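# Move three ceramic mugs into the sink

## Task

Get all 3 ceramic mugs into the sink without breaking any: a mug breaks if it drops more than a few centimetres or is knocked hard. The utility cart is movable. When finished, release the last mug and move the robot away. The robot must not fall over or be left tilted, or the task fails.

## Robot and tools

ROBOT. A Rainbow Robotics RB-Y1: a wheeled base (two drive wheels plus two rear casters, 0.66 m long, 0.58 m wide, front edge 0.10 m ahead of the drive axle), a folding torso (leg with ankle, knee and hip), a head, and two arms, each with a parallel gripper. The base cannot move sideways. The bent leg can poke out past the front edge, and the base keeps driving into furniture rather than stopping.

FRAMES. Base frame: origin on the floor halfway between the drive wheels, x forward, y left, z up. Reported chest, left_hand and right_hand positions are in this frame; chest is a spine point 0.08 m under the shoulders, and a hand point sits between its finger pads, with fingers along the hand's -z and closing along its x. Printed hand positions get less reliable at long reach. base_odometry is measured from where the base began the scene and counts wheel turns only, so slip looks like travel; heading runs -3.142 to 3.142, positive to the left.

execute_actions. Argument actions: a list holding one action or nothing (empty just returns state and pictures). Argument cameras: names from head_camera, left_wrist_camera, right_wrist_camera, all; omitted, null or ["all"] gives every camera, [] gives none, a wrong name rejects the call. An action may contain:
- base: exactly one relative command from the current base position. translate_m is a straight drive in metres along the current heading, -3 to 3, forward positive. rotate_rad is a turn in place in radians, -3.2 to 3.2, left (counter-clockwise seen from above) positive. A drive needing over 8.667 s at its top speed is refused.
- joints: one dictionary covering both arms, torso and head together, each key an absolute target (not an offset). Units are radians, except left_gripper_m and right_gripper_m in metres of clear pad opening (0 to 0.1). Ranges: torso_squat_rad 0 to 1.2 (higher lowers a level chest); torso_shift_rad -0.3 to 0.6 (positive pushes hips forward); torso_pitch_rad -0.2 to 1.4 (positive bows forward); torso_yaw_rad -1.5 to 1.5 (positive turns left). Shoulder_pitch -2.356 to 2.356 (0 hanging, negative raises the arm forward and inward). left_shoulder_roll_rad 0 to 3.141 (positive raises it outward left); right_shoulder_roll_rad -3.141 to 0 (negative raises it outward right). Shoulder_yaw -2.094 to 2.094, elbow -2.617 to 0.01 (negative bends forward), forearm_roll -3.141 to 3.141, wrist_pitch -1.57 to 1.919 (negative tips the hand forward), hand_roll -2.705 to 2.705; on both arms positive yaw turns left and positive rolls are counter-clockwise from above on a hanging arm. head_pan_rad -0.523 to 0.523 (positive left, relative to chest); head_tilt_rad -0.35 to 1.57 (positive looks down). Done tolerance is 0.02 rad, 0.004 m for grippers. Torso combos must also satisfy: squat+shift <= 1.52; squat-shift+pitch <= 1.57; shift+0.5 pitch-0.4 squat <= 0.7; shift+0.3 pitch-0.5 squat <= 0.39, otherwise the torso stops partway as off_target.
- speeds: caps for this action only, translate_m 0.05 to 0.4 m/s, rotate_rad 0.1 to 1.509 rad/s (the top values are defaults).
- min_time_s: 0.1 to 8 s, a floor on how long each arm and head motion lasts.
Default top speeds: arm joints 1 rad/s (forearm_roll, wrist_pitch, hand_roll 1.5), head 1.5, squat and pitch 0.3, shift 0.15, torso yaw 0.6, grippers 0.1 m/s. No action runs past 15 s. Parts left out may still chase earlier targets. Bad keys or out-of-range numbers reject the call with no motion.

RESULTS. base_status and joint_status tell how each motion ended: done (for the base, wheels turned the full amount even if slipping), off_target (rested short, may still push), contact_stop (arm or torso hit something pushing back, or load too heavy), time_out (took 1.5x expected plus 1 s; torso 2.5x; max 14 s), stopped_with_arm (torso halted because an arm contact-stopped), limit_stop_at_own_body (a guard halted it before touching the robot's own body; move the parts apart), limit_stop_at_motor_heat. A stop in one member halts its whole group (torso joints; each arm's seven joints) and they hold in place. "joint command not followed" plus a cause line means an arm's targets were withheld to avoid self or arm-to-arm collision; grippers still act, and named joints show not_followed and may be retried later. on_its_own lists uncommanded parts; "held at" is a held target, not a position. After a stop, first back off arms, then torso, in separate actions. If both hands hold one object and the torso contact-stops instantly with nothing in the way, resend all arm joints at their reported joint_positions, then the torso command. If a stop appears, the remaining calls of that reply are skipped.

wait: seconds 0 to 10; nothing new commanded, returns state and images. zoom_image: camera plus region [x0, y0, x1, y1] in that camera's latest full image pixels, origin top-left, at most 504 by 504. finished_scene: scene is the current scene number; irreversible, and reports success.

CAMERAS. head_camera 896x504, wrist cameras 644x364; calibration (K, distortion, T_world_to_cam into the base frame) is given but can be slightly off, more so for wrist cameras at long arm reach.

CAUTIONS. To grip, command an opening at least 0.005 m below the object's width; off_target is then expected. Lower mugs gently into the sink rather than dropping them. Arms are rated 3 kg each; heavy weight far forward can tip the robot with no stop. Never let the arms strike or press each other (grippers and fingers included); a hard press ends the run. Joint torque at its load limit (shoulders 63.7, elbow 32.7, forearm/wrist/hand 22.7 N m, held weight included) freezes the robot for 10 s. Motors holding loads heat up: MOTOR HOT at 65 °C, and at 80 °C an OVER-TEMPERATURE FAULT brakes that arm; resend targets afterwards. When the leg meets furniture the robot may slide back unnoticed by odometry. Loose objects can occasionally get nudged.

Each tool is called after ">>>" by a JSON object that holds its "method" and its "body".

## Session

>>> {"method": "execute_actions", "body": {"actions": []}}

Scene clock: 0.00 s.
base_odometry: x=+0.000 y=+0.000 heading=+0.000 (m, m, rad; odometry frame)
base_status: not commanded
joint_positions: torso_squat_rad=+0.350 torso_shift_rad=+0.000 torso_pitch_rad=+0.000 torso_yaw_rad=+0.000 left_shoulder_pitch_rad=-0.003 left_shoulder_roll_rad=+0.014 left_shoulder_yaw_rad=+0.018 left_elbow_rad=-0.301 left_forearm_roll_rad=-0.022 left_wrist_pitch_rad=+0.035 left_hand_roll_rad=+0.010 left_gripper_m=+0.099 right_shoulder_pitch_rad=-0.002 right_shoulder_roll_rad=-0.012 right_shoulder_yaw_rad=-0.035 right_elbow_rad=-0.162 right_forearm_roll_rad=+0.004 right_wrist_pitch_rad=+0.015 right_hand_roll_rad=-0.026 right_gripper_m=+0.099 head_pan_rad=+0.000 head_tilt_rad=+0.401
joint_status: not commanded
chest: x=-0.2278 y=+0.0003 z=+1.2474 quat_wxyz=(+1.000, +0.000, +0.000, +0.000) (m; base frame)
left_hand: x=-0.0877 y=+0.2334 z=+0.5758 quat_wxyz=(+0.991, +0.009, -0.134, +0.001) (m; base frame)
right_hand: x=-0.1511 y=-0.2312 z=+0.5659 quat_wxyz=(+0.997, -0.006, -0.075, -0.028) (m; base frame)
pictures: head_camera, left_wrist_camera, right_wrist_camera
Images, in order (width x height): head_camera 896x504, left_wrist_camera 644x364, right_wrist_camera 644x364.

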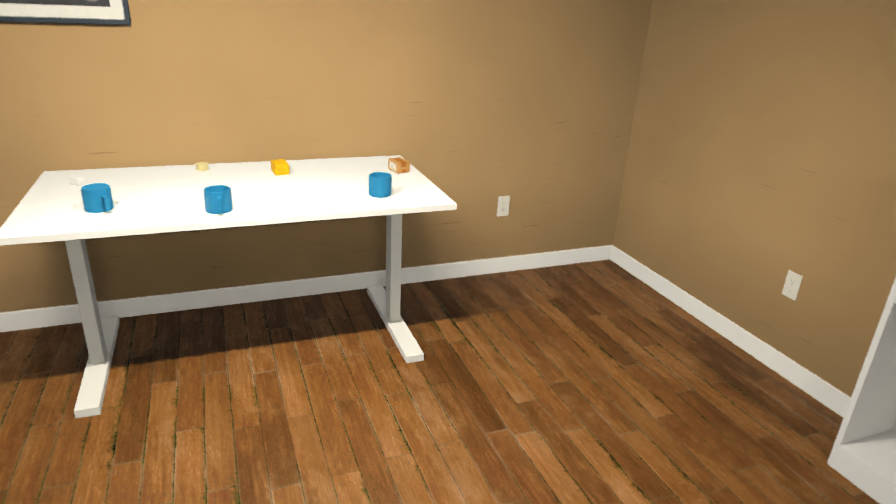

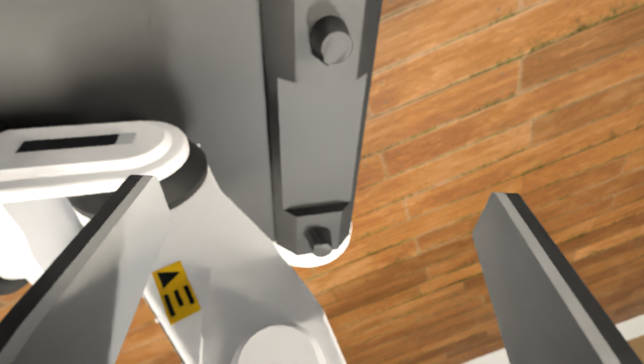

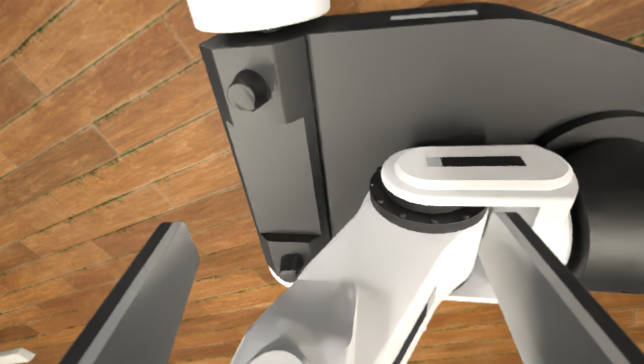

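>>> {"method": "execute_actions", "body": {"actions": [{"joints":{"head_pan_rad":-0.52,"head_tilt_rad":0.3,"torso_yaw_rad":-0.6}}], "cameras": ["head_camera"]}}

>>> {"method": "execute_actions", "body": {"actions": [{"joints":{"torso_yaw_rad":-1.5}}], "cameras": ["head_camera"]}}

Scene clock: 11.23 s.
base_odometry: x=+0.000 y=+0.000 heading=+0.000 (m, m, rad; odometry frame)
base_status: not commanded
joint_positions: torso_squat_rad=+0.350 torso_shift_rad=+0.000 torso_pitch_rad=+0.000 torso_yaw_rad=-0.600 left_shoulder_pitch_rad=-0.003 left_shoulder_roll_rad=+0.014 left_shoulder_yaw_rad=+0.018 left_elbow_rad=-0.301 left_forearm_roll_rad=-0.022 left_wrist_pitch_rad=+0.035 left_hand_roll_rad=+0.010 left_gripper_m=+0.099 right_shoulder_pitch_rad=-0.002 right_shoulder_roll_rad=-0.012 right_shoulder_yaw_rad=-0.035 right_elbow_rad=-0.162 right_forearm_roll_rad=+0.004 right_wrist_pitch_rad=+0.015 right_hand_roll_rad=-0.026 right_gripper_m=+0.099 head_pan_rad=-0.520 head_tilt_rad=+0.300
joint_status: all done
chest: x=-0.2278 y=+0.0003 z=+1.2474 quat_wxyz=(+0.955, +0.000, +0.000, -0.296) (m; base frame)
left_hand: x=+0.0194 y=+0.1137 z=+0.5758 quat_wxyz=(+0.947, -0.031, -0.131, -0.291) (m; base frame)
right_hand: x=-0.2952 y=-0.2340 z=+0.5659 quat_wxyz=(+0.944, -0.028, -0.069, -0.321) (m; base frame)
pictures: head_camera
camera_calibration (this result's frames):
head_camera: T_world_to_cam=[[-0.896895, -0.438438, 0.0578868, -0.278171], [-0.18244, 0.24758, -0.951536, 1.40549], [0.402858, -0.863989, -0.302042, 0.458593], [0, 0, 0, 1]] pos_world=[-0.177821, -0.0737118, 1.49199]
Images, in order (width x height): head_camera 896x504.

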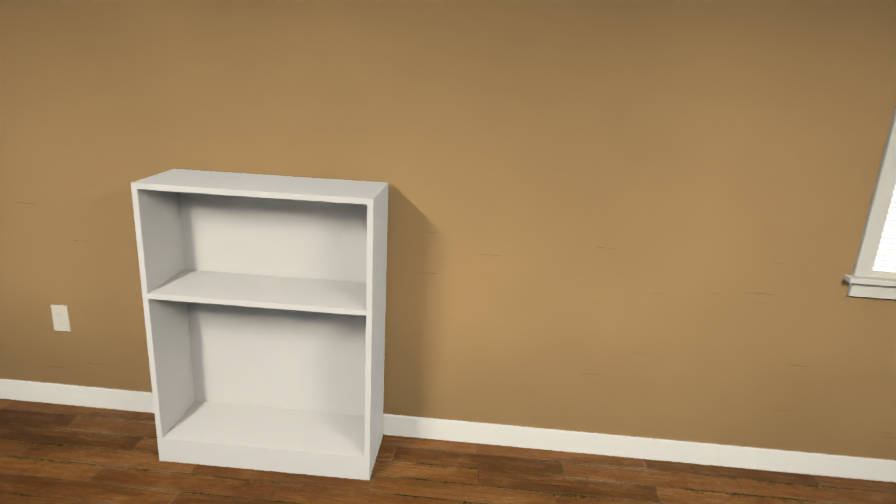

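Scene clock: 12.77 s.
base_odometry: x=+0.000 y=+0.000 heading=+0.000 (m, m, rad; odometry frame)
base_status: not commanded
joint_positions: torso_squat_rad=+0.350 torso_shift_rad=+0.000 torso_pitch_rad=+0.000 torso_yaw_rad=-1.153 left_shoulder_pitch_rad=-0.003 left_shoulder_roll_rad=+0.014 left_shoulder_yaw_rad=+0.018 left_elbow_rad=-0.301 left_forearm_roll_rad=-0.022 left_wrist_pitch_rad=+0.035 left_hand_roll_rad=+0.010 left_gripper_m=+0.099 right_shoulder_pitch_rad=-0.002 right_shoulder_roll_rad=-0.012 right_shoulder_yaw_rad=-0.035 right_elbow_rad=-0.161 right_forearm_roll_rad=+0.004 right_wrist_pitch_rad=+0.015 right_hand_roll_rad=-0.026 right_gripper_m=+0.099 head_pan_rad=-0.520 head_tilt_rad=+0.300
joint_status: torso_yaw_rad limit_stop_at_own_body (moved -0.553 of -0.900)
on_its_own: torso_yaw_rad is held at -1.152, not at your -1.500, since a limit_stop_at_own_body
chest: x=-0.2278 y=+0.0003 z=+1.2474 quat_wxyz=(+0.838, +0.000, +0.000, -0.545) (m; base frame)
left_hand: x=+0.0422 y=-0.0331 z=+0.5759 quat_wxyz=(+0.832, -0.065, -0.117, -0.539) (m; base frame)
right_hand: x=-0.4082 y=-0.1636 z=+0.5659 quat_wxyz=(+0.821, -0.046, -0.059, -0.567) (m; base frame)
pictures: head_camera
camera_calibration (this result's frames):
head_camera: T_world_to_cam=[[-0.993538, 0.0976059, 0.0579261, -0.300386], [-0.0253648, 0.306513, -0.951528, 1.44124], [-0.11063, -0.946849, -0.302056, 0.341669], [0, 0, 0, 1]] pos_world=[-0.224089, -0.0889302, 1.49199]
Images, in order (width x height): head_camera 896x504.

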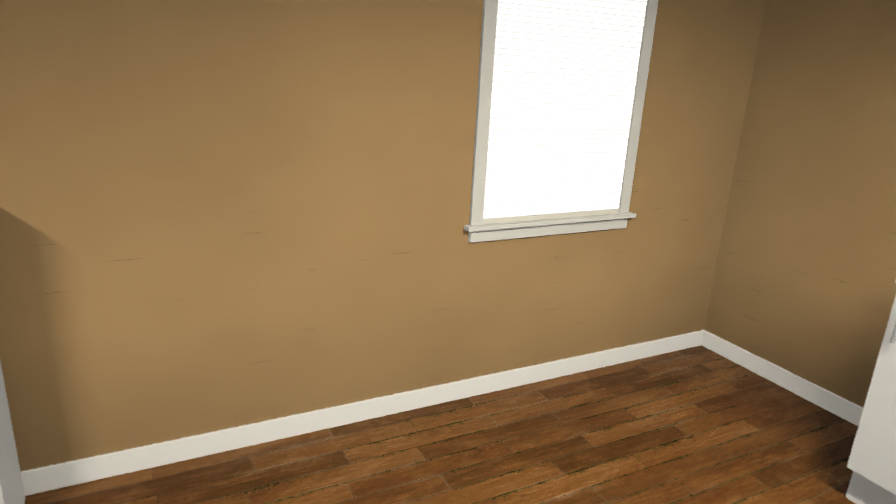

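>>> {"method": "execute_actions", "body": {"actions": [{"base":{"rotate_rad":-1.1},"joints":{"torso_yaw_rad":-1.1,"head_tilt_rad":0.4}}], "cameras": ["head_camera"]}}

Scene clock: 26.23 s.
base_odometry: x=+0.000 y=+0.000 heading=-1.099 (m, m, rad; odometry frame)
base_status: done
joint_positions: torso_squat_rad=+0.350 torso_shift_rad=+0.000 torso_pitch_rad=+0.000 torso_yaw_rad=-1.100 left_shoulder_pitch_rad=-0.003 left_shoulder_roll_rad=+0.014 left_shoulder_yaw_rad=+0.018 left_elbow_rad=-0.301 left_forearm_roll_rad=-0.022 left_wrist_pitch_rad=+0.035 left_hand_roll_rad=+0.010 left_gripper_m=+0.099 right_shoulder_pitch_rad=-0.002 right_shoulder_roll_rad=-0.012 right_shoulder_yaw_rad=-0.035 right_elbow_rad=-0.162 right_forearm_roll_rad=+0.004 right_wrist_pitch_rad=+0.015 right_hand_roll_rad=-0.026 right_gripper_m=+0.099 head_pan_rad=-0.520 head_tilt_rad=+0.400
joint_status: all done
chest: x=-0.2278 y=+0.0003 z=+1.2474 quat_wxyz=(+0.853, +0.000, +0.000, -0.523) (m; base frame)
left_hand: x=+0.0435 y=-0.0187 z=+0.5758 quat_wxyz=(+0.846, -0.062, -0.119, -0.517) (m; base frame)
right_hand: x=-0.3992 y=-0.1731 z=+0.5659 quat_wxyz=(+0.835, -0.044, -0.060, -0.545) (m; base frame)
pictures: head_camera
camera_calibration (this result's frames):
head_camera: T_world_to_cam=[[-0.997578, 0.0395129, 0.0572456, -0.30042], [-0.0368333, 0.398057, -0.916621, 1.38984], [-0.0590054, -0.916509, -0.395638, 0.489581], [0, 0, 0, 1]] pos_world=[-0.219612, -0.0926619, 1.48485]
Images, in order (width x height): head_camera 896x504.

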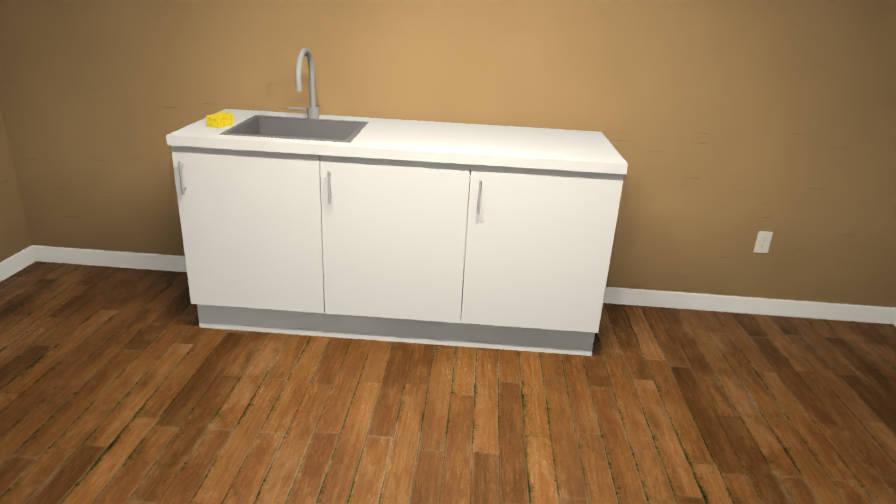

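>>> {"method": "execute_actions", "body": {"actions": [{"base":{"rotate_rad":1.586},"joints":{"torso_yaw_rad":0,"torso_pitch_rad":0.45,"torso_squat_rad":0.1,"head_pan_rad":0.52,"head_tilt_rad":0.0,"left_shoulder_pitch_rad":-0.939,"left_shoulder_roll_rad":0.137,"left_shoulder_yaw_rad":0.28,"left_elbow_rad":-1.482,"left_forearm_roll_rad":0,"left_wrist_pitch_rad":1.641,"left_hand_roll_rad":-1.57,"right_shoulder_pitch_rad":-0.939,"right_shoulder_roll_rad":-0.137,"right_shoulder_yaw_rad":-0.28,"right_elbow_rad":-1.482,"right_forearm_roll_rad":0,"right_wrist_pitch_rad":1.641,"right_hand_roll_rad":1.57},"min_time_s":3}]}}

Scene clock: 150.13 s.
base_odometry: x=+0.000 y=+0.000 heading=+0.486 (m, m, rad; odometry frame)
base_status: done
joint_positions: torso_squat_rad=+0.100 torso_shift_rad=+0.000 torso_pitch_rad=+0.450 torso_yaw_rad=+0.000 left_shoulder_pitch_rad=-0.939 left_shoulder_roll_rad=+0.137 left_shoulder_yaw_rad=+0.280 left_elbow_rad=-1.482 left_forearm_roll_rad=+0.000 left_wrist_pitch_rad=+1.641 left_hand_roll_rad=-1.570 left_gripper_m=+0.099 right_shoulder_pitch_rad=-0.939 right_shoulder_roll_rad=-0.137 right_shoulder_yaw_rad=-0.280 right_elbow_rad=-1.482 right_forearm_roll_rad=+0.000 right_wrist_pitch_rad=+1.641 right_hand_roll_rad=+1.570 right_gripper_m=+0.099 head_pan_rad=+0.520 head_tilt_rad=+0.000
joint_status: all done
chest: x=-0.0931 y=+0.0002 z=+1.2556 quat_wxyz=(+0.975, +0.000, +0.223, +0.000) (m; base frame)
left_hand: x=+0.4098 y=+0.2201 z=+0.9374 quat_wxyz=(+0.699, +0.106, -0.106, -0.699) (m; base frame)
right_hand: x=+0.4097 y=-0.2195 z=+0.9373 quat_wxyz=(+0.699, -0.105, -0.106, +0.699) (m; base frame)
pictures: head_camera, left_wrist_camera, right_wrist_camera
camera_calibration (this result's frames):
head_camera: T_world_to_cam=[[0.460515, -0.873139, -0.159859, 0.220841], [-0.414951, -0.0525538, -0.908325, 1.36455], [0.784692, 0.484631, -0.386511, 0.487836], [0, 0, 0, 1]] pos_world=[0.0817185, 0.0281167, 1.46331]
left_wrist_camera: T_world_to_cam=[[0.0430913, -0.998934, -0.0165265, 0.212807], [-0.91461, -0.0460995, 0.4017, 0.0352485], [-0.402034, -0.00219444, -0.915622, 1.11393], [0, 0, 0, 1]] pos_world=[0.470905, 0.216649, 1.00929]
right_wrist_camera: T_world_to_cam=[[-0.0320132, -0.999246, -0.021974, -0.18183], [-0.938655, 0.0225046, 0.344123, 0.10497], [-0.343369, 0.0316425, -0.938667, 1.11449], [0, 0, 0, 1]] pos_world=[0.475392, -0.219321, 1.00602]
Images, in order (width x height): head_camera 896x504, left_wrist_camera 644x364, right_wrist_camera 644x364.

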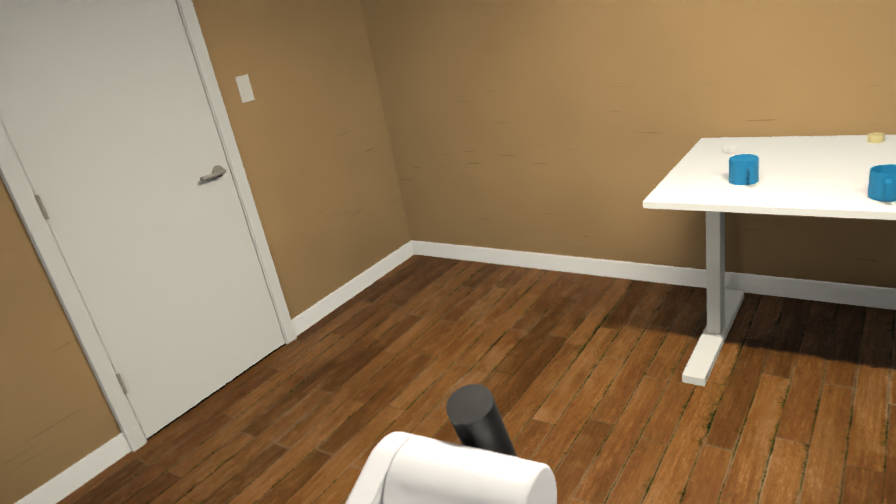

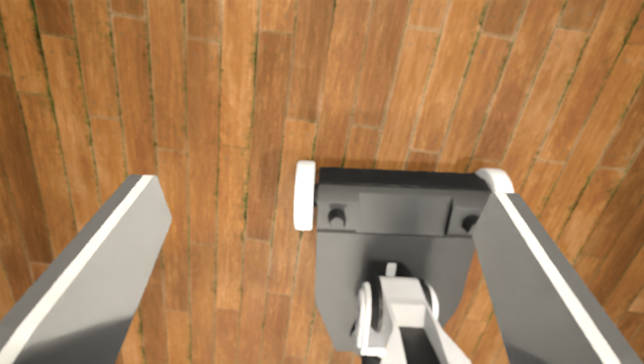

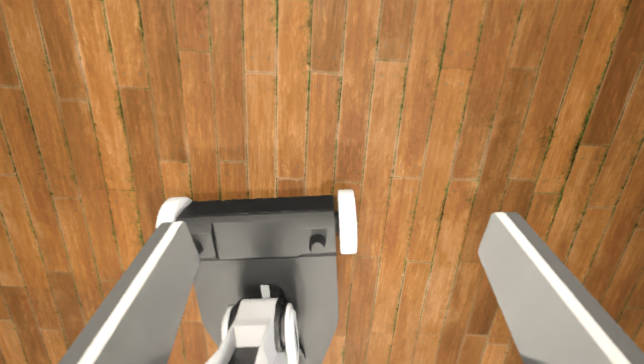

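>>> {"method": "execute_actions", "body": {"actions": [{"base":{"translate_m":1.45},"joints":{"head_pan_rad":0,"head_tilt_rad":0.45}}]}}

Scene clock: 159.83 s.
base_odometry: x=+1.282 y=+0.677 heading=+0.486 (m, m, rad; odometry frame)
base_status: done
joint_positions: torso_squat_rad=+0.100 torso_shift_rad=+0.000 torso_pitch_rad=+0.450 torso_yaw_rad=+0.000 left_shoulder_pitch_rad=-0.939 left_shoulder_roll_rad=+0.137 left_shoulder_yaw_rad=+0.280 left_elbow_rad=-1.482 left_forearm_roll_rad=+0.000 left_wrist_pitch_rad=+1.641 left_hand_roll_rad=-1.570 left_gripper_m=+0.099 right_shoulder_pitch_rad=-0.939 right_shoulder_roll_rad=-0.137 right_shoulder_yaw_rad=-0.280 right_elbow_rad=-1.482 right_forearm_roll_rad=+0.000 right_wrist_pitch_rad=+1.641 right_hand_roll_rad=+1.570 right_gripper_m=+0.099 head_pan_rad=+0.000 head_tilt_rad=+0.450
joint_status: all done
chest: x=-0.0932 y=+0.0002 z=+1.2556 quat_wxyz=(+0.975, +0.000, +0.223, +0.000) (m; base frame)
left_hand: x=+0.4098 y=+0.2200 z=+0.9375 quat_wxyz=(+0.699, +0.106, -0.106, -0.699) (m; base frame)
right_hand: x=+0.4097 y=-0.2195 z=+0.9373 quat_wxyz=(+0.699, -0.105, -0.106, +0.699) (m; base frame)
pictures: head_camera, left_wrist_camera, right_wrist_camera
camera_calibration (this result's frames):
head_camera: T_world_to_cam=[[0.0357171, -0.998323, 0.0455648, -0.0662918], [-0.786788, -0.0562029, -0.61466, 0.950798], [0.61619, -0.013896, -0.787475, 1.0621], [0, 0, 0, 1]] pos_world=[0.0959857, 0.00201595, 1.42382]
left_wrist_camera: T_world_to_cam=[[0.043022, -0.998938, -0.0164833, 0.212748], [-0.914667, -0.046019, 0.401579, 0.0353782], [-0.401911, -0.00220005, -0.915676, 1.114], [0, 0, 0, 1]] pos_world=[0.470935, 0.216601, 1.00936]
right_wrist_camera: T_world_to_cam=[[-0.032023, -0.999246, -0.0219708, -0.181835], [-0.938653, 0.0225147, 0.344126, 0.104957], [-0.343372, 0.0316429, -0.938666, 1.11449], [0, 0, 0, 1]] pos_world=[0.47538, -0.219327, 1.00602]
Images, in order (width x height): head_camera 896x504, left_wrist_camera 644x364, right_wrist_camera 644x364.

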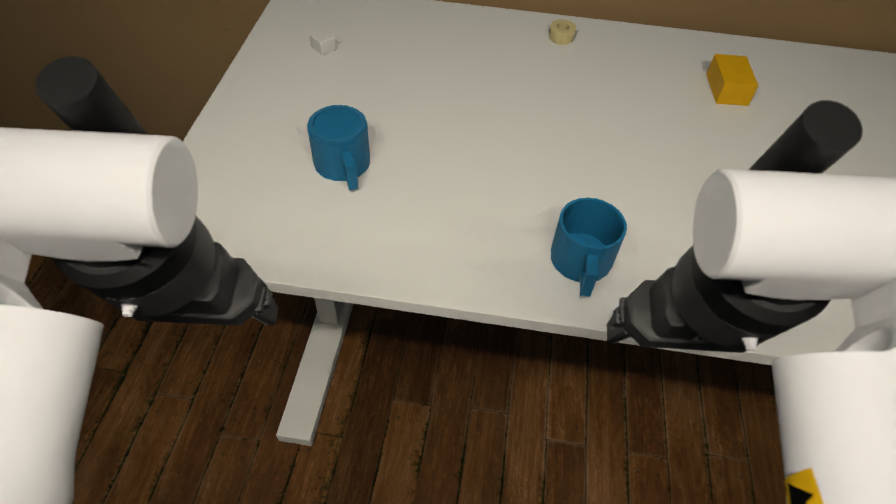

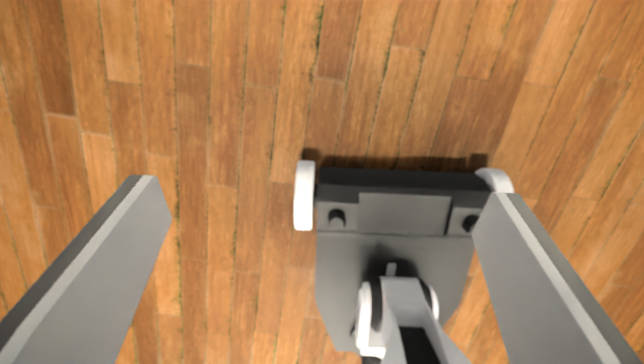

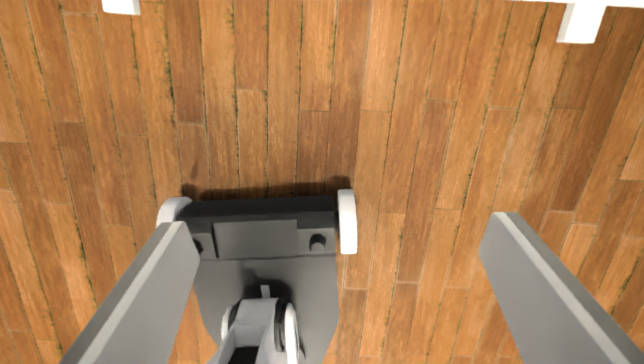

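>>> {"method": "zoom_image", "body": {"camera": "head_camera", "region": [280, 80, 420, 220]}}

>>> {"method": "zoom_image", "body": {"camera": "head_camera", "region": [520, 180, 660, 320]}}

Region (280, 80, 420, 220) of head_camera's 896x504 image, scaled by 3.600, with more detail than that image has.

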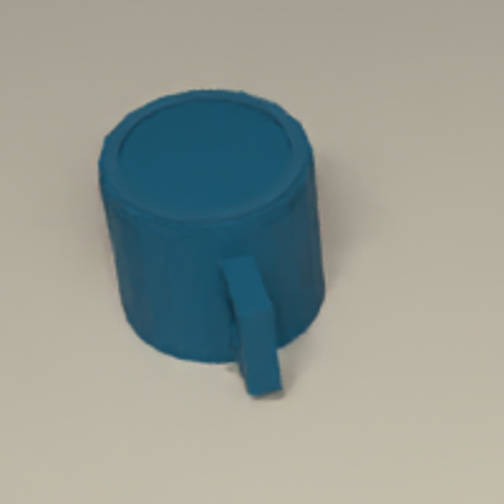

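Region (520, 180, 660, 320) of head_camera's 896x504 image, scaled by 3.600, with more detail than that image has.

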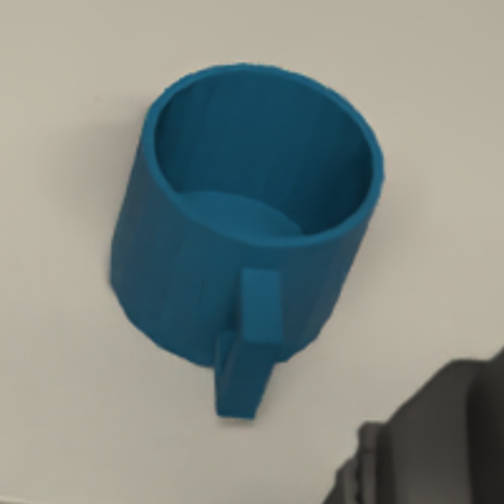

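>>> {"method": "zoom_image", "body": {"camera": "head_camera", "region": [260, 250, 640, 464]}}

Region (260, 250, 640, 464) of head_camera's 896x504 image, scaled by 1.326, with more detail than that image has; it fills the top 284 rows of this view, and the rest is white.

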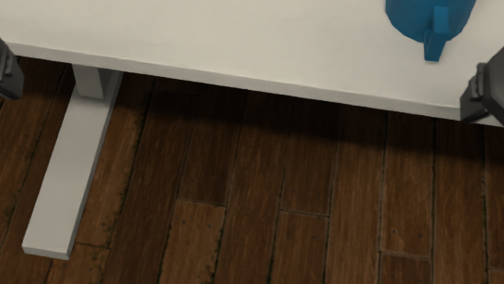

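>>> {"method": "execute_actions", "body": {"actions": [{"base":{"translate_m":0.4},"joints":{"head_tilt_rad":0.85,"left_shoulder_pitch_rad":-1.14,"left_shoulder_roll_rad":0.15,"left_shoulder_yaw_rad":0.257,"left_elbow_rad":-1.078,"left_wrist_pitch_rad":1.381},"min_time_s":1.5}]}}

Scene clock: 282.40 s.
base_odometry: x=+1.635 y=+0.864 heading=+0.486 (m, m, rad; odometry frame)
base_status: done
joint_positions: torso_squat_rad=+0.100 torso_shift_rad=+0.000 torso_pitch_rad=+0.450 torso_yaw_rad=+0.000 left_shoulder_pitch_rad=-1.140 left_shoulder_roll_rad=+0.150 left_shoulder_yaw_rad=+0.257 left_elbow_rad=-1.078 left_forearm_roll_rad=+0.000 left_wrist_pitch_rad=+1.381 left_hand_roll_rad=-1.570 left_gripper_m=+0.099 right_shoulder_pitch_rad=-0.939 right_shoulder_roll_rad=-0.137 right_shoulder_yaw_rad=-0.280 right_elbow_rad=-1.482 right_forearm_roll_rad=+0.000 right_wrist_pitch_rad=+1.641 right_hand_roll_rad=+1.570 right_gripper_m=+0.099 head_pan_rad=+0.000 head_tilt_rad=+0.850
joint_status: all done
chest: x=-0.0932 y=+0.0002 z=+1.2556 quat_wxyz=(+0.975, +0.000, +0.223, +0.000) (m; base frame)
left_hand: x=+0.4690 y=+0.1804 z=+0.9206 quat_wxyz=(+0.670, +0.118, -0.128, -0.722) (m; base frame)
right_hand: x=+0.4097 y=-0.2195 z=+0.9374 quat_wxyz=(+0.699, -0.105, -0.106, +0.699) (m; base frame)
pictures: head_camera, left_wrist_camera, right_wrist_camera
camera_calibration (this result's frames):
head_camera: T_world_to_cam=[[0.0506603, -0.998324, 0.0279873, -0.0414276], [-0.964035, -0.0562027, -0.259767, 0.447077], [0.260904, -0.0138208, -0.965266, 1.32053], [0, 0, 0, 1]] pos_world=[0.0885644, 0.00201962, 1.39196]
left_wrist_camera: T_world_to_cam=[[-0.0309587, -0.999423, -0.0139844, 0.202796], [-0.934172, 0.023956, 0.356017, 0.1329], [-0.355476, 0.0240857, -0.934375, 1.11296], [0, 0, 0, 1]] pos_world=[0.526062, 0.172688, 0.995447]
right_wrist_camera: T_world_to_cam=[[-0.0320506, -0.999246, -0.0219285, -0.181894], [-0.938678, 0.0225576, 0.344057, 0.105052], [-0.343302, 0.031611, -0.938693, 1.11451], [0, 0, 0, 1]] pos_world=[0.475396, -0.219357, 1.00605]
Images, in order (width x height): head_camera 896x504, left_wrist_camera 644x364, right_wrist_camera 644x364.

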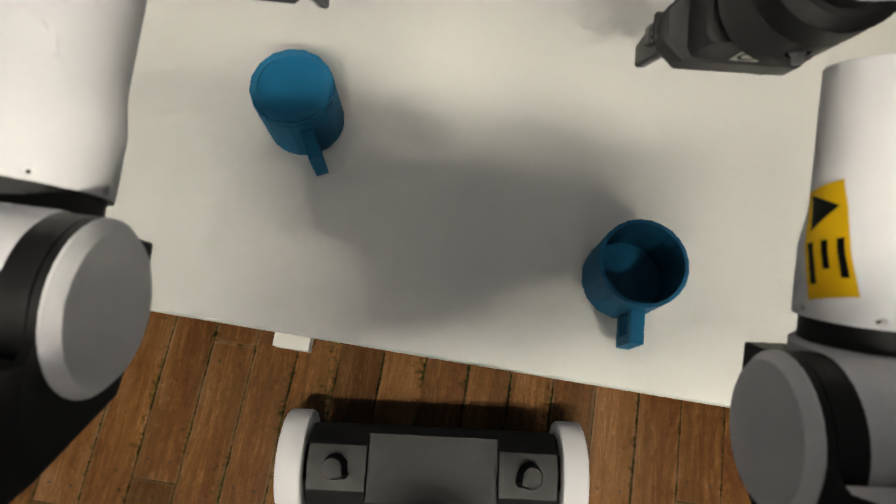

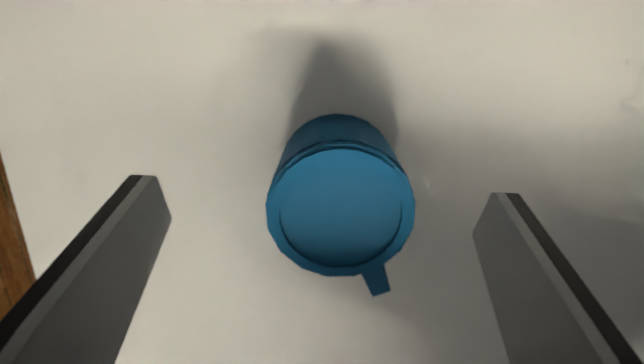

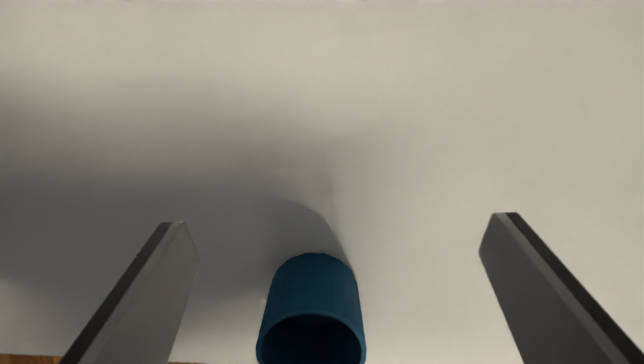

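>>> {"method": "zoom_image", "body": {"camera": "head_camera", "region": [230, 30, 390, 190]}}

>>> {"method": "zoom_image", "body": {"camera": "head_camera", "region": [560, 200, 720, 360]}}

Region (230, 30, 390, 190) of head_camera's 896x504 image, scaled by 3.150, with more detail than that image has.

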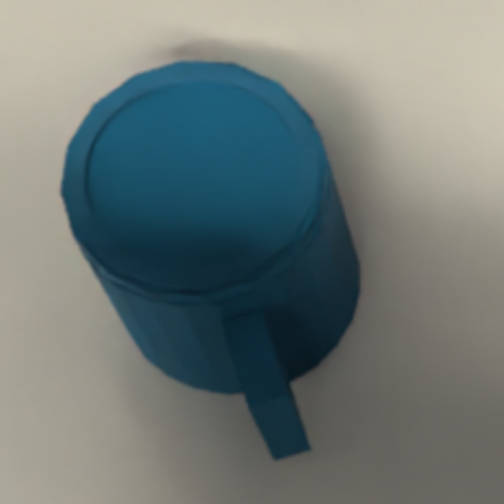

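Region (560, 200, 720, 360) of head_camera's 896x504 image, scaled by 3.150, with more detail than that image has.

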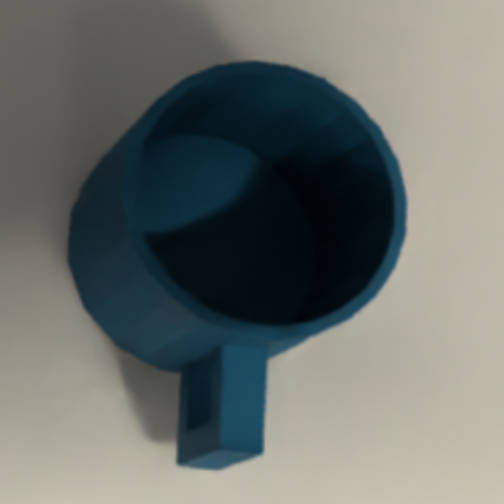

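>>> {"method": "execute_actions", "body": {"actions": [{"joints":{"left_shoulder_pitch_rad":-1.0025,"left_shoulder_roll_rad":0.104,"left_shoulder_yaw_rad":0.2046,"left_elbow_rad":-1.054,"left_wrist_pitch_rad":1.265,"right_shoulder_pitch_rad":-0.382,"right_shoulder_roll_rad":-0.028,"right_shoulder_yaw_rad":-0.075,"right_elbow_rad":-1.878,"right_wrist_pitch_rad":1.59,"left_gripper_m":0.1,"right_gripper_m":0.1},"min_time_s":1.2}]}}

Scene clock: 357.97 s.
base_odometry: x=+1.635 y=+0.864 heading=+0.486 (m, m, rad; odometry frame)
base_status: not commanded
joint_positions: torso_squat_rad=+0.100 torso_shift_rad=+0.000 torso_pitch_rad=+0.450 torso_yaw_rad=+0.000 left_shoulder_pitch_rad=-1.003 left_shoulder_roll_rad=+0.104 left_shoulder_yaw_rad=+0.205 left_elbow_rad=-1.054 left_forearm_roll_rad=+0.000 left_wrist_pitch_rad=+1.265 left_hand_roll_rad=-1.570 left_gripper_m=+0.099 right_shoulder_pitch_rad=-0.382 right_shoulder_roll_rad=-0.028 right_shoulder_yaw_rad=-0.075 right_elbow_rad=-1.878 right_forearm_roll_rad=+0.000 right_wrist_pitch_rad=+1.590 right_hand_roll_rad=+1.570 right_gripper_m=+0.099 head_pan_rad=+0.000 head_tilt_rad=+0.850
joint_status: all done
chest: x=-0.0932 y=+0.0003 z=+1.2556 quat_wxyz=(+0.975, +0.000, +0.223, +0.000) (m; base frame)
left_hand: x=+0.4255 y=+0.1712 z=+0.8497 quat_wxyz=(+0.663, +0.100, -0.111, -0.733) (m; base frame)
right_hand: x=+0.2500 y=-0.2036 z=+0.8493 quat_wxyz=(+0.685, -0.069, -0.072, +0.722) (m; base frame)
pictures: head_camera, left_wrist_camera, right_wrist_camera
camera_calibration (this result's frames):
head_camera: T_world_to_cam=[[0.0506586, -0.998324, 0.0279907, -0.0414293], [-0.964035, -0.0562019, -0.259763, 0.447072], [0.260901, -0.0138248, -0.965267, 1.32053], [0, 0, 0, 1]] pos_world=[0.0885634, 0.00202246, 1.39196]
left_wrist_camera: T_world_to_cam=[[-0.05771, -0.998193, -0.016742, 0.204825], [-0.914882, 0.0461665, 0.401072, 0.0674536], [-0.399575, 0.0384629, -0.915893, 1.03202], [0, 0, 0, 1]] pos_world=[0.4859, 0.161647, 0.921591]
right_wrist_camera: T_world_to_cam=[[0.018358, -0.999671, -0.0179325, -0.189152], [-0.899376, -0.0243463, 0.436498, -0.11275], [-0.436791, 0.00811485, -0.899526, 0.961831], [0, 0, 0, 1]] pos_world=[0.322187, -0.19964, 0.911016]
Images, in order (width x height): head_camera 896x504, left_wrist_camera 644x364, right_wrist_camera 644x364.

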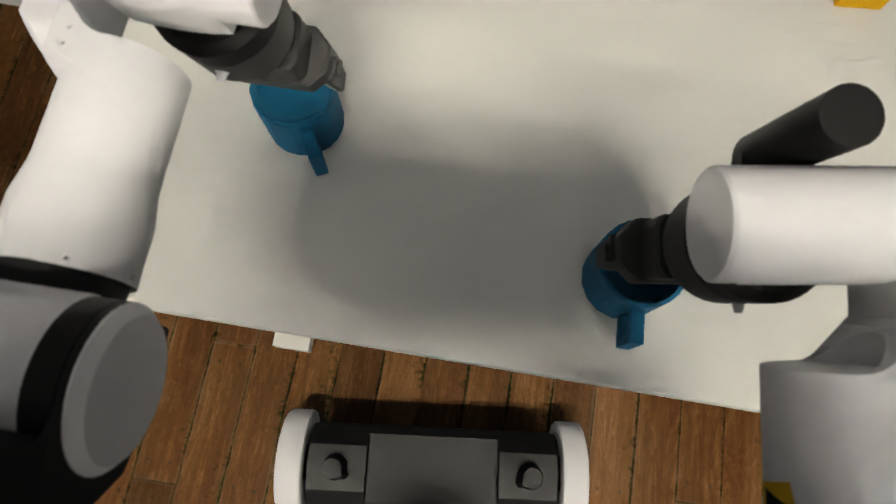

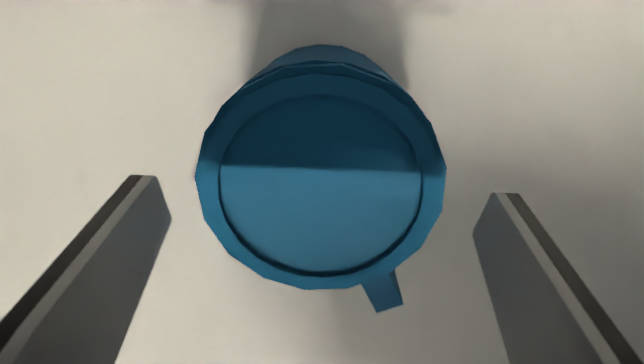

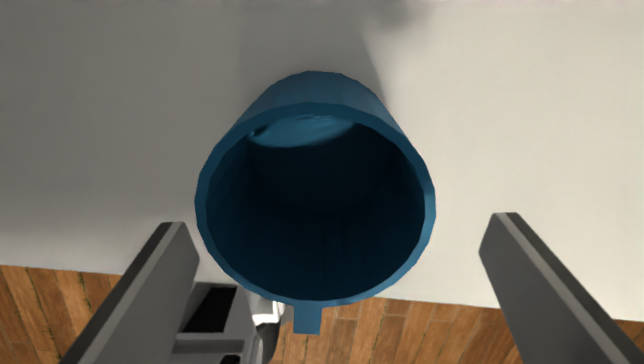

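>>> {"method": "execute_actions", "body": {"actions": [{"base":{"translate_m":0.012},"joints":{"right_shoulder_roll_rad":-0.030,"right_shoulder_yaw_rad":-0.050,"left_shoulder_yaw_rad":0.207}}], "cameras": ["left_wrist_camera","right_wrist_camera"]}}

Scene clock: 385.27 s.
base_odometry: x=+1.646 y=+0.870 heading=+0.486 (m, m, rad; odometry frame)
base_status: done
joint_positions: torso_squat_rad=+0.100 torso_shift_rad=+0.000 torso_pitch_rad=+0.450 torso_yaw_rad=+0.000 left_shoulder_pitch_rad=-1.003 left_shoulder_roll_rad=+0.104 left_shoulder_yaw_rad=+0.207 left_elbow_rad=-1.054 left_forearm_roll_rad=+0.000 left_wrist_pitch_rad=+1.265 left_hand_roll_rad=-1.570 left_gripper_m=+0.099 right_shoulder_pitch_rad=-0.382 right_shoulder_roll_rad=-0.030 right_shoulder_yaw_rad=-0.050 right_elbow_rad=-1.878 right_forearm_roll_rad=+0.000 right_wrist_pitch_rad=+1.590 right_hand_roll_rad=+1.570 right_gripper_m=+0.099 head_pan_rad=+0.000 head_tilt_rad=+0.850
joint_status: all done
chest: x=-0.0932 y=+0.0003 z=+1.2556 quat_wxyz=(+0.975, +0.000, +0.223, +0.000) (m; base frame)
left_hand: x=+0.4254 y=+0.1716 z=+0.8496 quat_wxyz=(+0.664, +0.100, -0.111, -0.733) (m; base frame)
right_hand: x=+0.2495 y=-0.1957 z=+0.8493 quat_wxyz=(+0.676, -0.067, -0.073, +0.730) (m; base frame)
pictures: left_wrist_camera, right_wrist_camera
camera_calibration (this result's frames):
left_wrist_camera: T_world_to_cam=[[-0.0558425, -0.998318, -0.0155566, 0.203421], [-0.914849, 0.0449203, 0.40129, 0.0674409], [-0.399917, 0.036641, -0.915819, 1.03229], [0, 0, 0, 1]] pos_world=[0.485887, 0.162225, 0.92149]
right_wrist_camera: T_world_to_cam=[[0.0433525, -0.99889, -0.0183963, -0.18688], [-0.898511, -0.0470335, 0.436425, -0.117622], [-0.436806, -0.0023908, -0.899553, 0.959541], [0, 0, 0, 1]] pos_world=[0.32155, -0.189911, 0.911053]
Images, in order (width x height): left_wrist_camera 644x364, right_wrist_camera 644x364.

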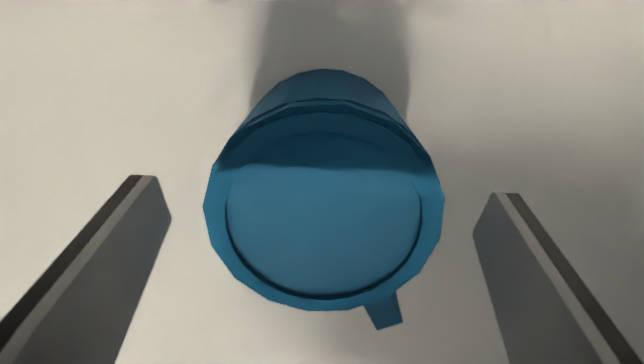

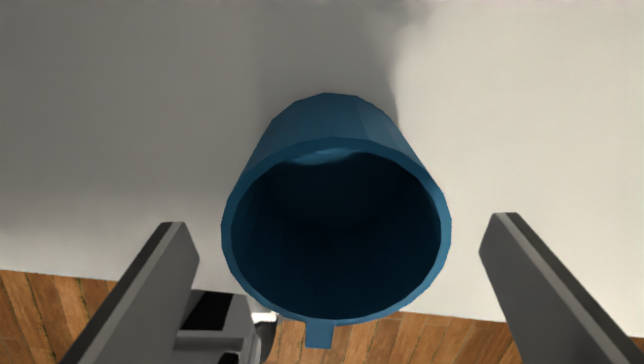

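>>> {"method": "execute_actions", "body": {"actions": [{"joints":{"torso_squat_rad":0.3}}], "cameras": ["left_wrist_camera","right_wrist_camera"]}}

Scene clock: 391.20 s.
base_odometry: x=+1.646 y=+0.870 heading=+0.486 (m, m, rad; odometry frame)
base_status: not commanded
joint_positions: torso_squat_rad=+0.300 torso_shift_rad=+0.000 torso_pitch_rad=+0.450 torso_yaw_rad=+0.000 left_shoulder_pitch_rad=-1.003 left_shoulder_roll_rad=+0.104 left_shoulder_yaw_rad=+0.207 left_elbow_rad=-1.054 left_forearm_roll_rad=+0.000 left_wrist_pitch_rad=+1.265 left_hand_roll_rad=-1.570 left_gripper_m=+0.099 right_shoulder_pitch_rad=-0.382 right_shoulder_roll_rad=-0.030 right_shoulder_yaw_rad=-0.050 right_elbow_rad=-1.878 right_forearm_roll_rad=+0.000 right_wrist_pitch_rad=+1.590 right_hand_roll_rad=+1.570 right_gripper_m=+0.099 head_pan_rad=+0.000 head_tilt_rad=+0.850
joint_status: all done
chest: x=-0.0932 y=+0.0003 z=+1.2279 quat_wxyz=(+0.975, +0.000, +0.223, +0.000) (m; base frame)
left_hand: x=+0.4254 y=+0.1716 z=+0.8219 quat_wxyz=(+0.664, +0.100, -0.111, -0.733) (m; base frame)
right_hand: x=+0.2495 y=-0.1957 z=+0.8216 quat_wxyz=(+0.676, -0.068, -0.073, +0.730) (m; base frame)
pictures: left_wrist_camera, right_wrist_camera
camera_calibration (this result's frames):
left_wrist_camera: T_world_to_cam=[[-0.0558402, -0.998318, -0.0155661, 0.202984], [-0.914913, 0.0449202, 0.401144, 0.0786797], [-0.39977, 0.0366416, -0.915883, 1.00695], [0, 0, 0, 1]] pos_world=[0.485868, 0.162212, 0.893844]
right_wrist_camera: T_world_to_cam=[[0.0433556, -0.99889, -0.0183895, -0.187408], [-0.89858, -0.0470336, 0.436281, -0.105413], [-0.436662, -0.00239073, -0.899623, 0.934656], [0, 0, 0, 1]] pos_world=[0.321532, -0.189923, 0.883381]
Images, in order (width x height): left_wrist_camera 644x364, right_wrist_camera 644x364.

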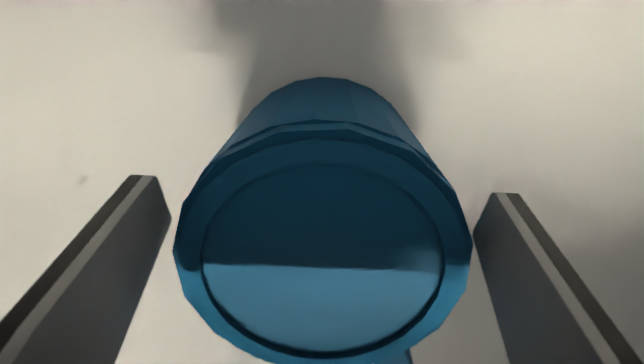

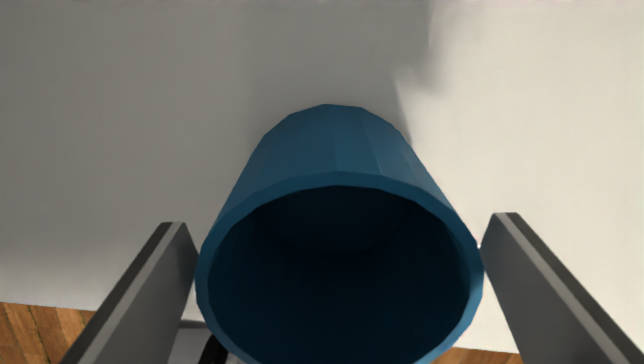

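>>> {"method": "execute_actions", "body": {"actions": [{"joints":{"torso_squat_rad":0.44,"left_shoulder_roll_rad":0.101}}], "cameras": ["left_wrist_camera","right_wrist_camera"]}}

Scene clock: 403.90 s.
base_odometry: x=+1.646 y=+0.870 heading=+0.486 (m, m, rad; odometry frame)
base_status: not commanded
joint_positions: torso_squat_rad=+0.440 torso_shift_rad=+0.000 torso_pitch_rad=+0.450 torso_yaw_rad=+0.000 left_shoulder_pitch_rad=-1.003 left_shoulder_roll_rad=+0.101 left_shoulder_yaw_rad=+0.207 left_elbow_rad=-1.054 left_forearm_roll_rad=+0.000 left_wrist_pitch_rad=+1.265 left_hand_roll_rad=-1.570 left_gripper_m=+0.099 right_shoulder_pitch_rad=-0.382 right_shoulder_roll_rad=-0.030 right_shoulder_yaw_rad=-0.050 right_elbow_rad=-1.878 right_forearm_roll_rad=+0.000 right_wrist_pitch_rad=+1.590 right_hand_roll_rad=+1.570 right_gripper_m=+0.099 head_pan_rad=+0.000 head_tilt_rad=+0.850
joint_status: all done
chest: x=-0.0932 y=+0.0003 z=+1.1925 quat_wxyz=(+0.975, +0.000, +0.223, +0.000) (m; base frame)
left_hand: x=+0.4249 y=+0.1696 z=+0.7862 quat_wxyz=(+0.664, +0.099, -0.112, -0.733) (m; base frame)
right_hand: x=+0.2495 y=-0.1957 z=+0.7862 quat_wxyz=(+0.676, -0.068, -0.073, +0.730) (m; base frame)
pictures: left_wrist_camera, right_wrist_camera
camera_calibration (this result's frames):
left_wrist_camera: T_world_to_cam=[[-0.0573577, -0.998269, -0.0129993, 0.199077], [-0.914478, 0.0473103, 0.401861, 0.0914842], [-0.40055, 0.0349374, -0.915609, 0.974503], [0, 0, 0, 1]] pos_world=[0.485416, 0.160357, 0.858087]
right_wrist_camera: T_world_to_cam=[[0.0433961, -0.998889, -0.0183762, -0.188088], [-0.89857, -0.0470642, 0.436298, -0.0900082], [-0.436679, -0.00242136, -0.899614, 0.902775], [0, 0, 0, 1]] pos_world=[0.321506, -0.18993, 0.847964]
Images, in order (width x height): left_wrist_camera 644x364, right_wrist_camera 644x364.

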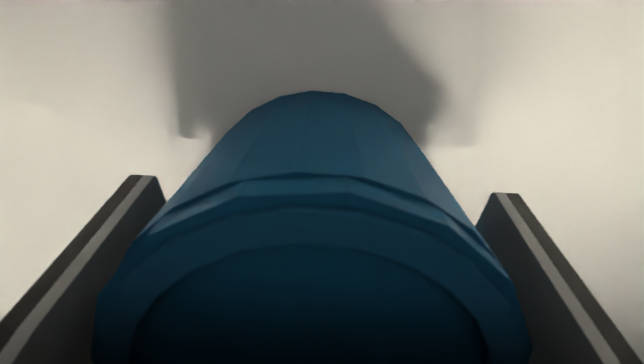

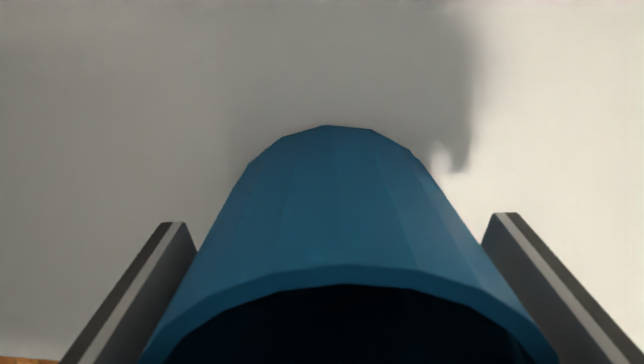

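Both straddle the mugs. Close.

>>> {"method": "execute_actions", "body": {"actions": [{"joints":{"left_gripper_m":0.075,"right_gripper_m":0.075}}]}}

Scene clock: 406.50 s.
base_odometry: x=+1.646 y=+0.870 heading=+0.486 (m, m, rad; odometry frame)
base_status: not commanded
joint_positions: torso_squat_rad=+0.440 torso_shift_rad=+0.000 torso_pitch_rad=+0.450 torso_yaw_rad=+0.000 left_shoulder_pitch_rad=-1.003 left_shoulder_roll_rad=+0.101 left_shoulder_yaw_rad=+0.207 left_elbow_rad=-1.054 left_forearm_roll_rad=+0.000 left_wrist_pitch_rad=+1.265 left_hand_roll_rad=-1.570 left_gripper_m=+0.089 right_shoulder_pitch_rad=-0.382 right_shoulder_roll_rad=-0.030 right_shoulder_yaw_rad=-0.050 right_elbow_rad=-1.878 right_forearm_roll_rad=+0.000 right_wrist_pitch_rad=+1.590 right_hand_roll_rad=+1.570 right_gripper_m=+0.090 head_pan_rad=+0.000 head_tilt_rad=+0.850
joint_status: left_gripper_m off_target (ended at +0.089, target +0.075); right_gripper_m off_target (ended at +0.090, target +0.075)
chest: x=-0.0932 y=+0.0003 z=+1.1925 quat_wxyz=(+0.975, +0.000, +0.223, +0.000) (m; base frame)
left_hand: x=+0.4249 y=+0.1696 z=+0.7862 quat_wxyz=(+0.664, +0.099, -0.112, -0.733) (m; base frame)
right_hand: x=+0.2495 y=-0.1957 z=+0.7862 quat_wxyz=(+0.676, -0.068, -0.073, +0.730) (m; base frame)
pictures: head_camera, left_wrist_camera, right_wrist_camera
camera_calibration (this result's frames):
head_camera: T_world_to_cam=[[0.0506174, -0.998324, 0.0280444, -0.0397258], [-0.963998, -0.0561781, -0.259908, 0.430759], [0.261048, -0.0138789, -0.965226, 1.25957], [0, 0, 0, 1]] pos_world=[0.088455, 0.00202143, 1.32884]
left_wrist_camera: T_world_to_cam=[[-0.0573627, -0.998269, -0.0129997, 0.199079], [-0.914478, 0.0473147, 0.401861, 0.0914835], [-0.40055, 0.0349398, -0.915609, 0.974503], [0, 0, 0, 1]] pos_world=[0.485416, 0.160357, 0.858087]
right_wrist_camera: T_world_to_cam=[[0.0434047, -0.998888, -0.0183802, -0.188085], [-0.89857, -0.0470737, 0.436298, -0.09001], [-0.436679, -0.00242154, -0.899614, 0.902775], [0, 0, 0, 1]] pos_world=[0.321506, -0.189927, 0.847964]
Images, in order (width x height): head_camera 896x504, left_wrist_camera 644x364, right_wrist_camera 644x364.

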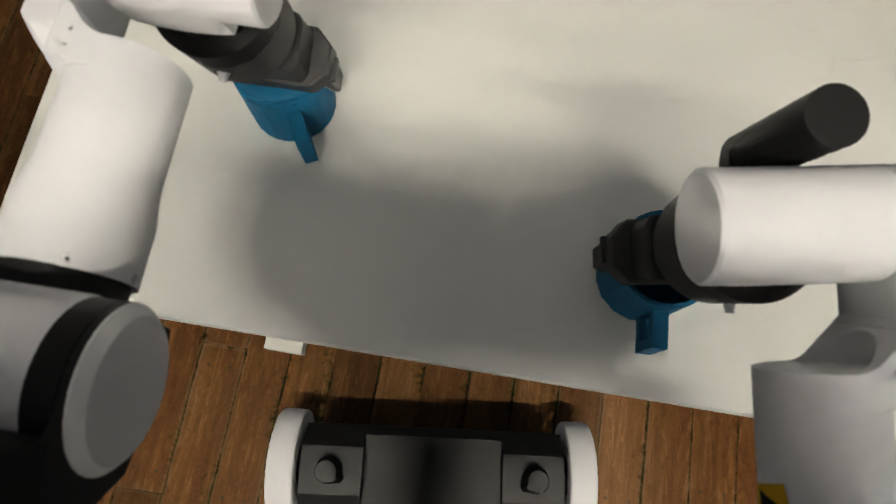

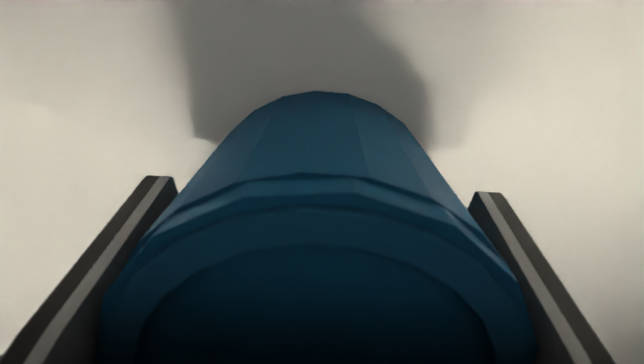

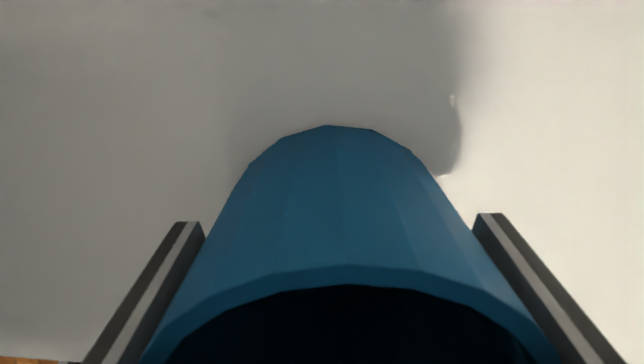

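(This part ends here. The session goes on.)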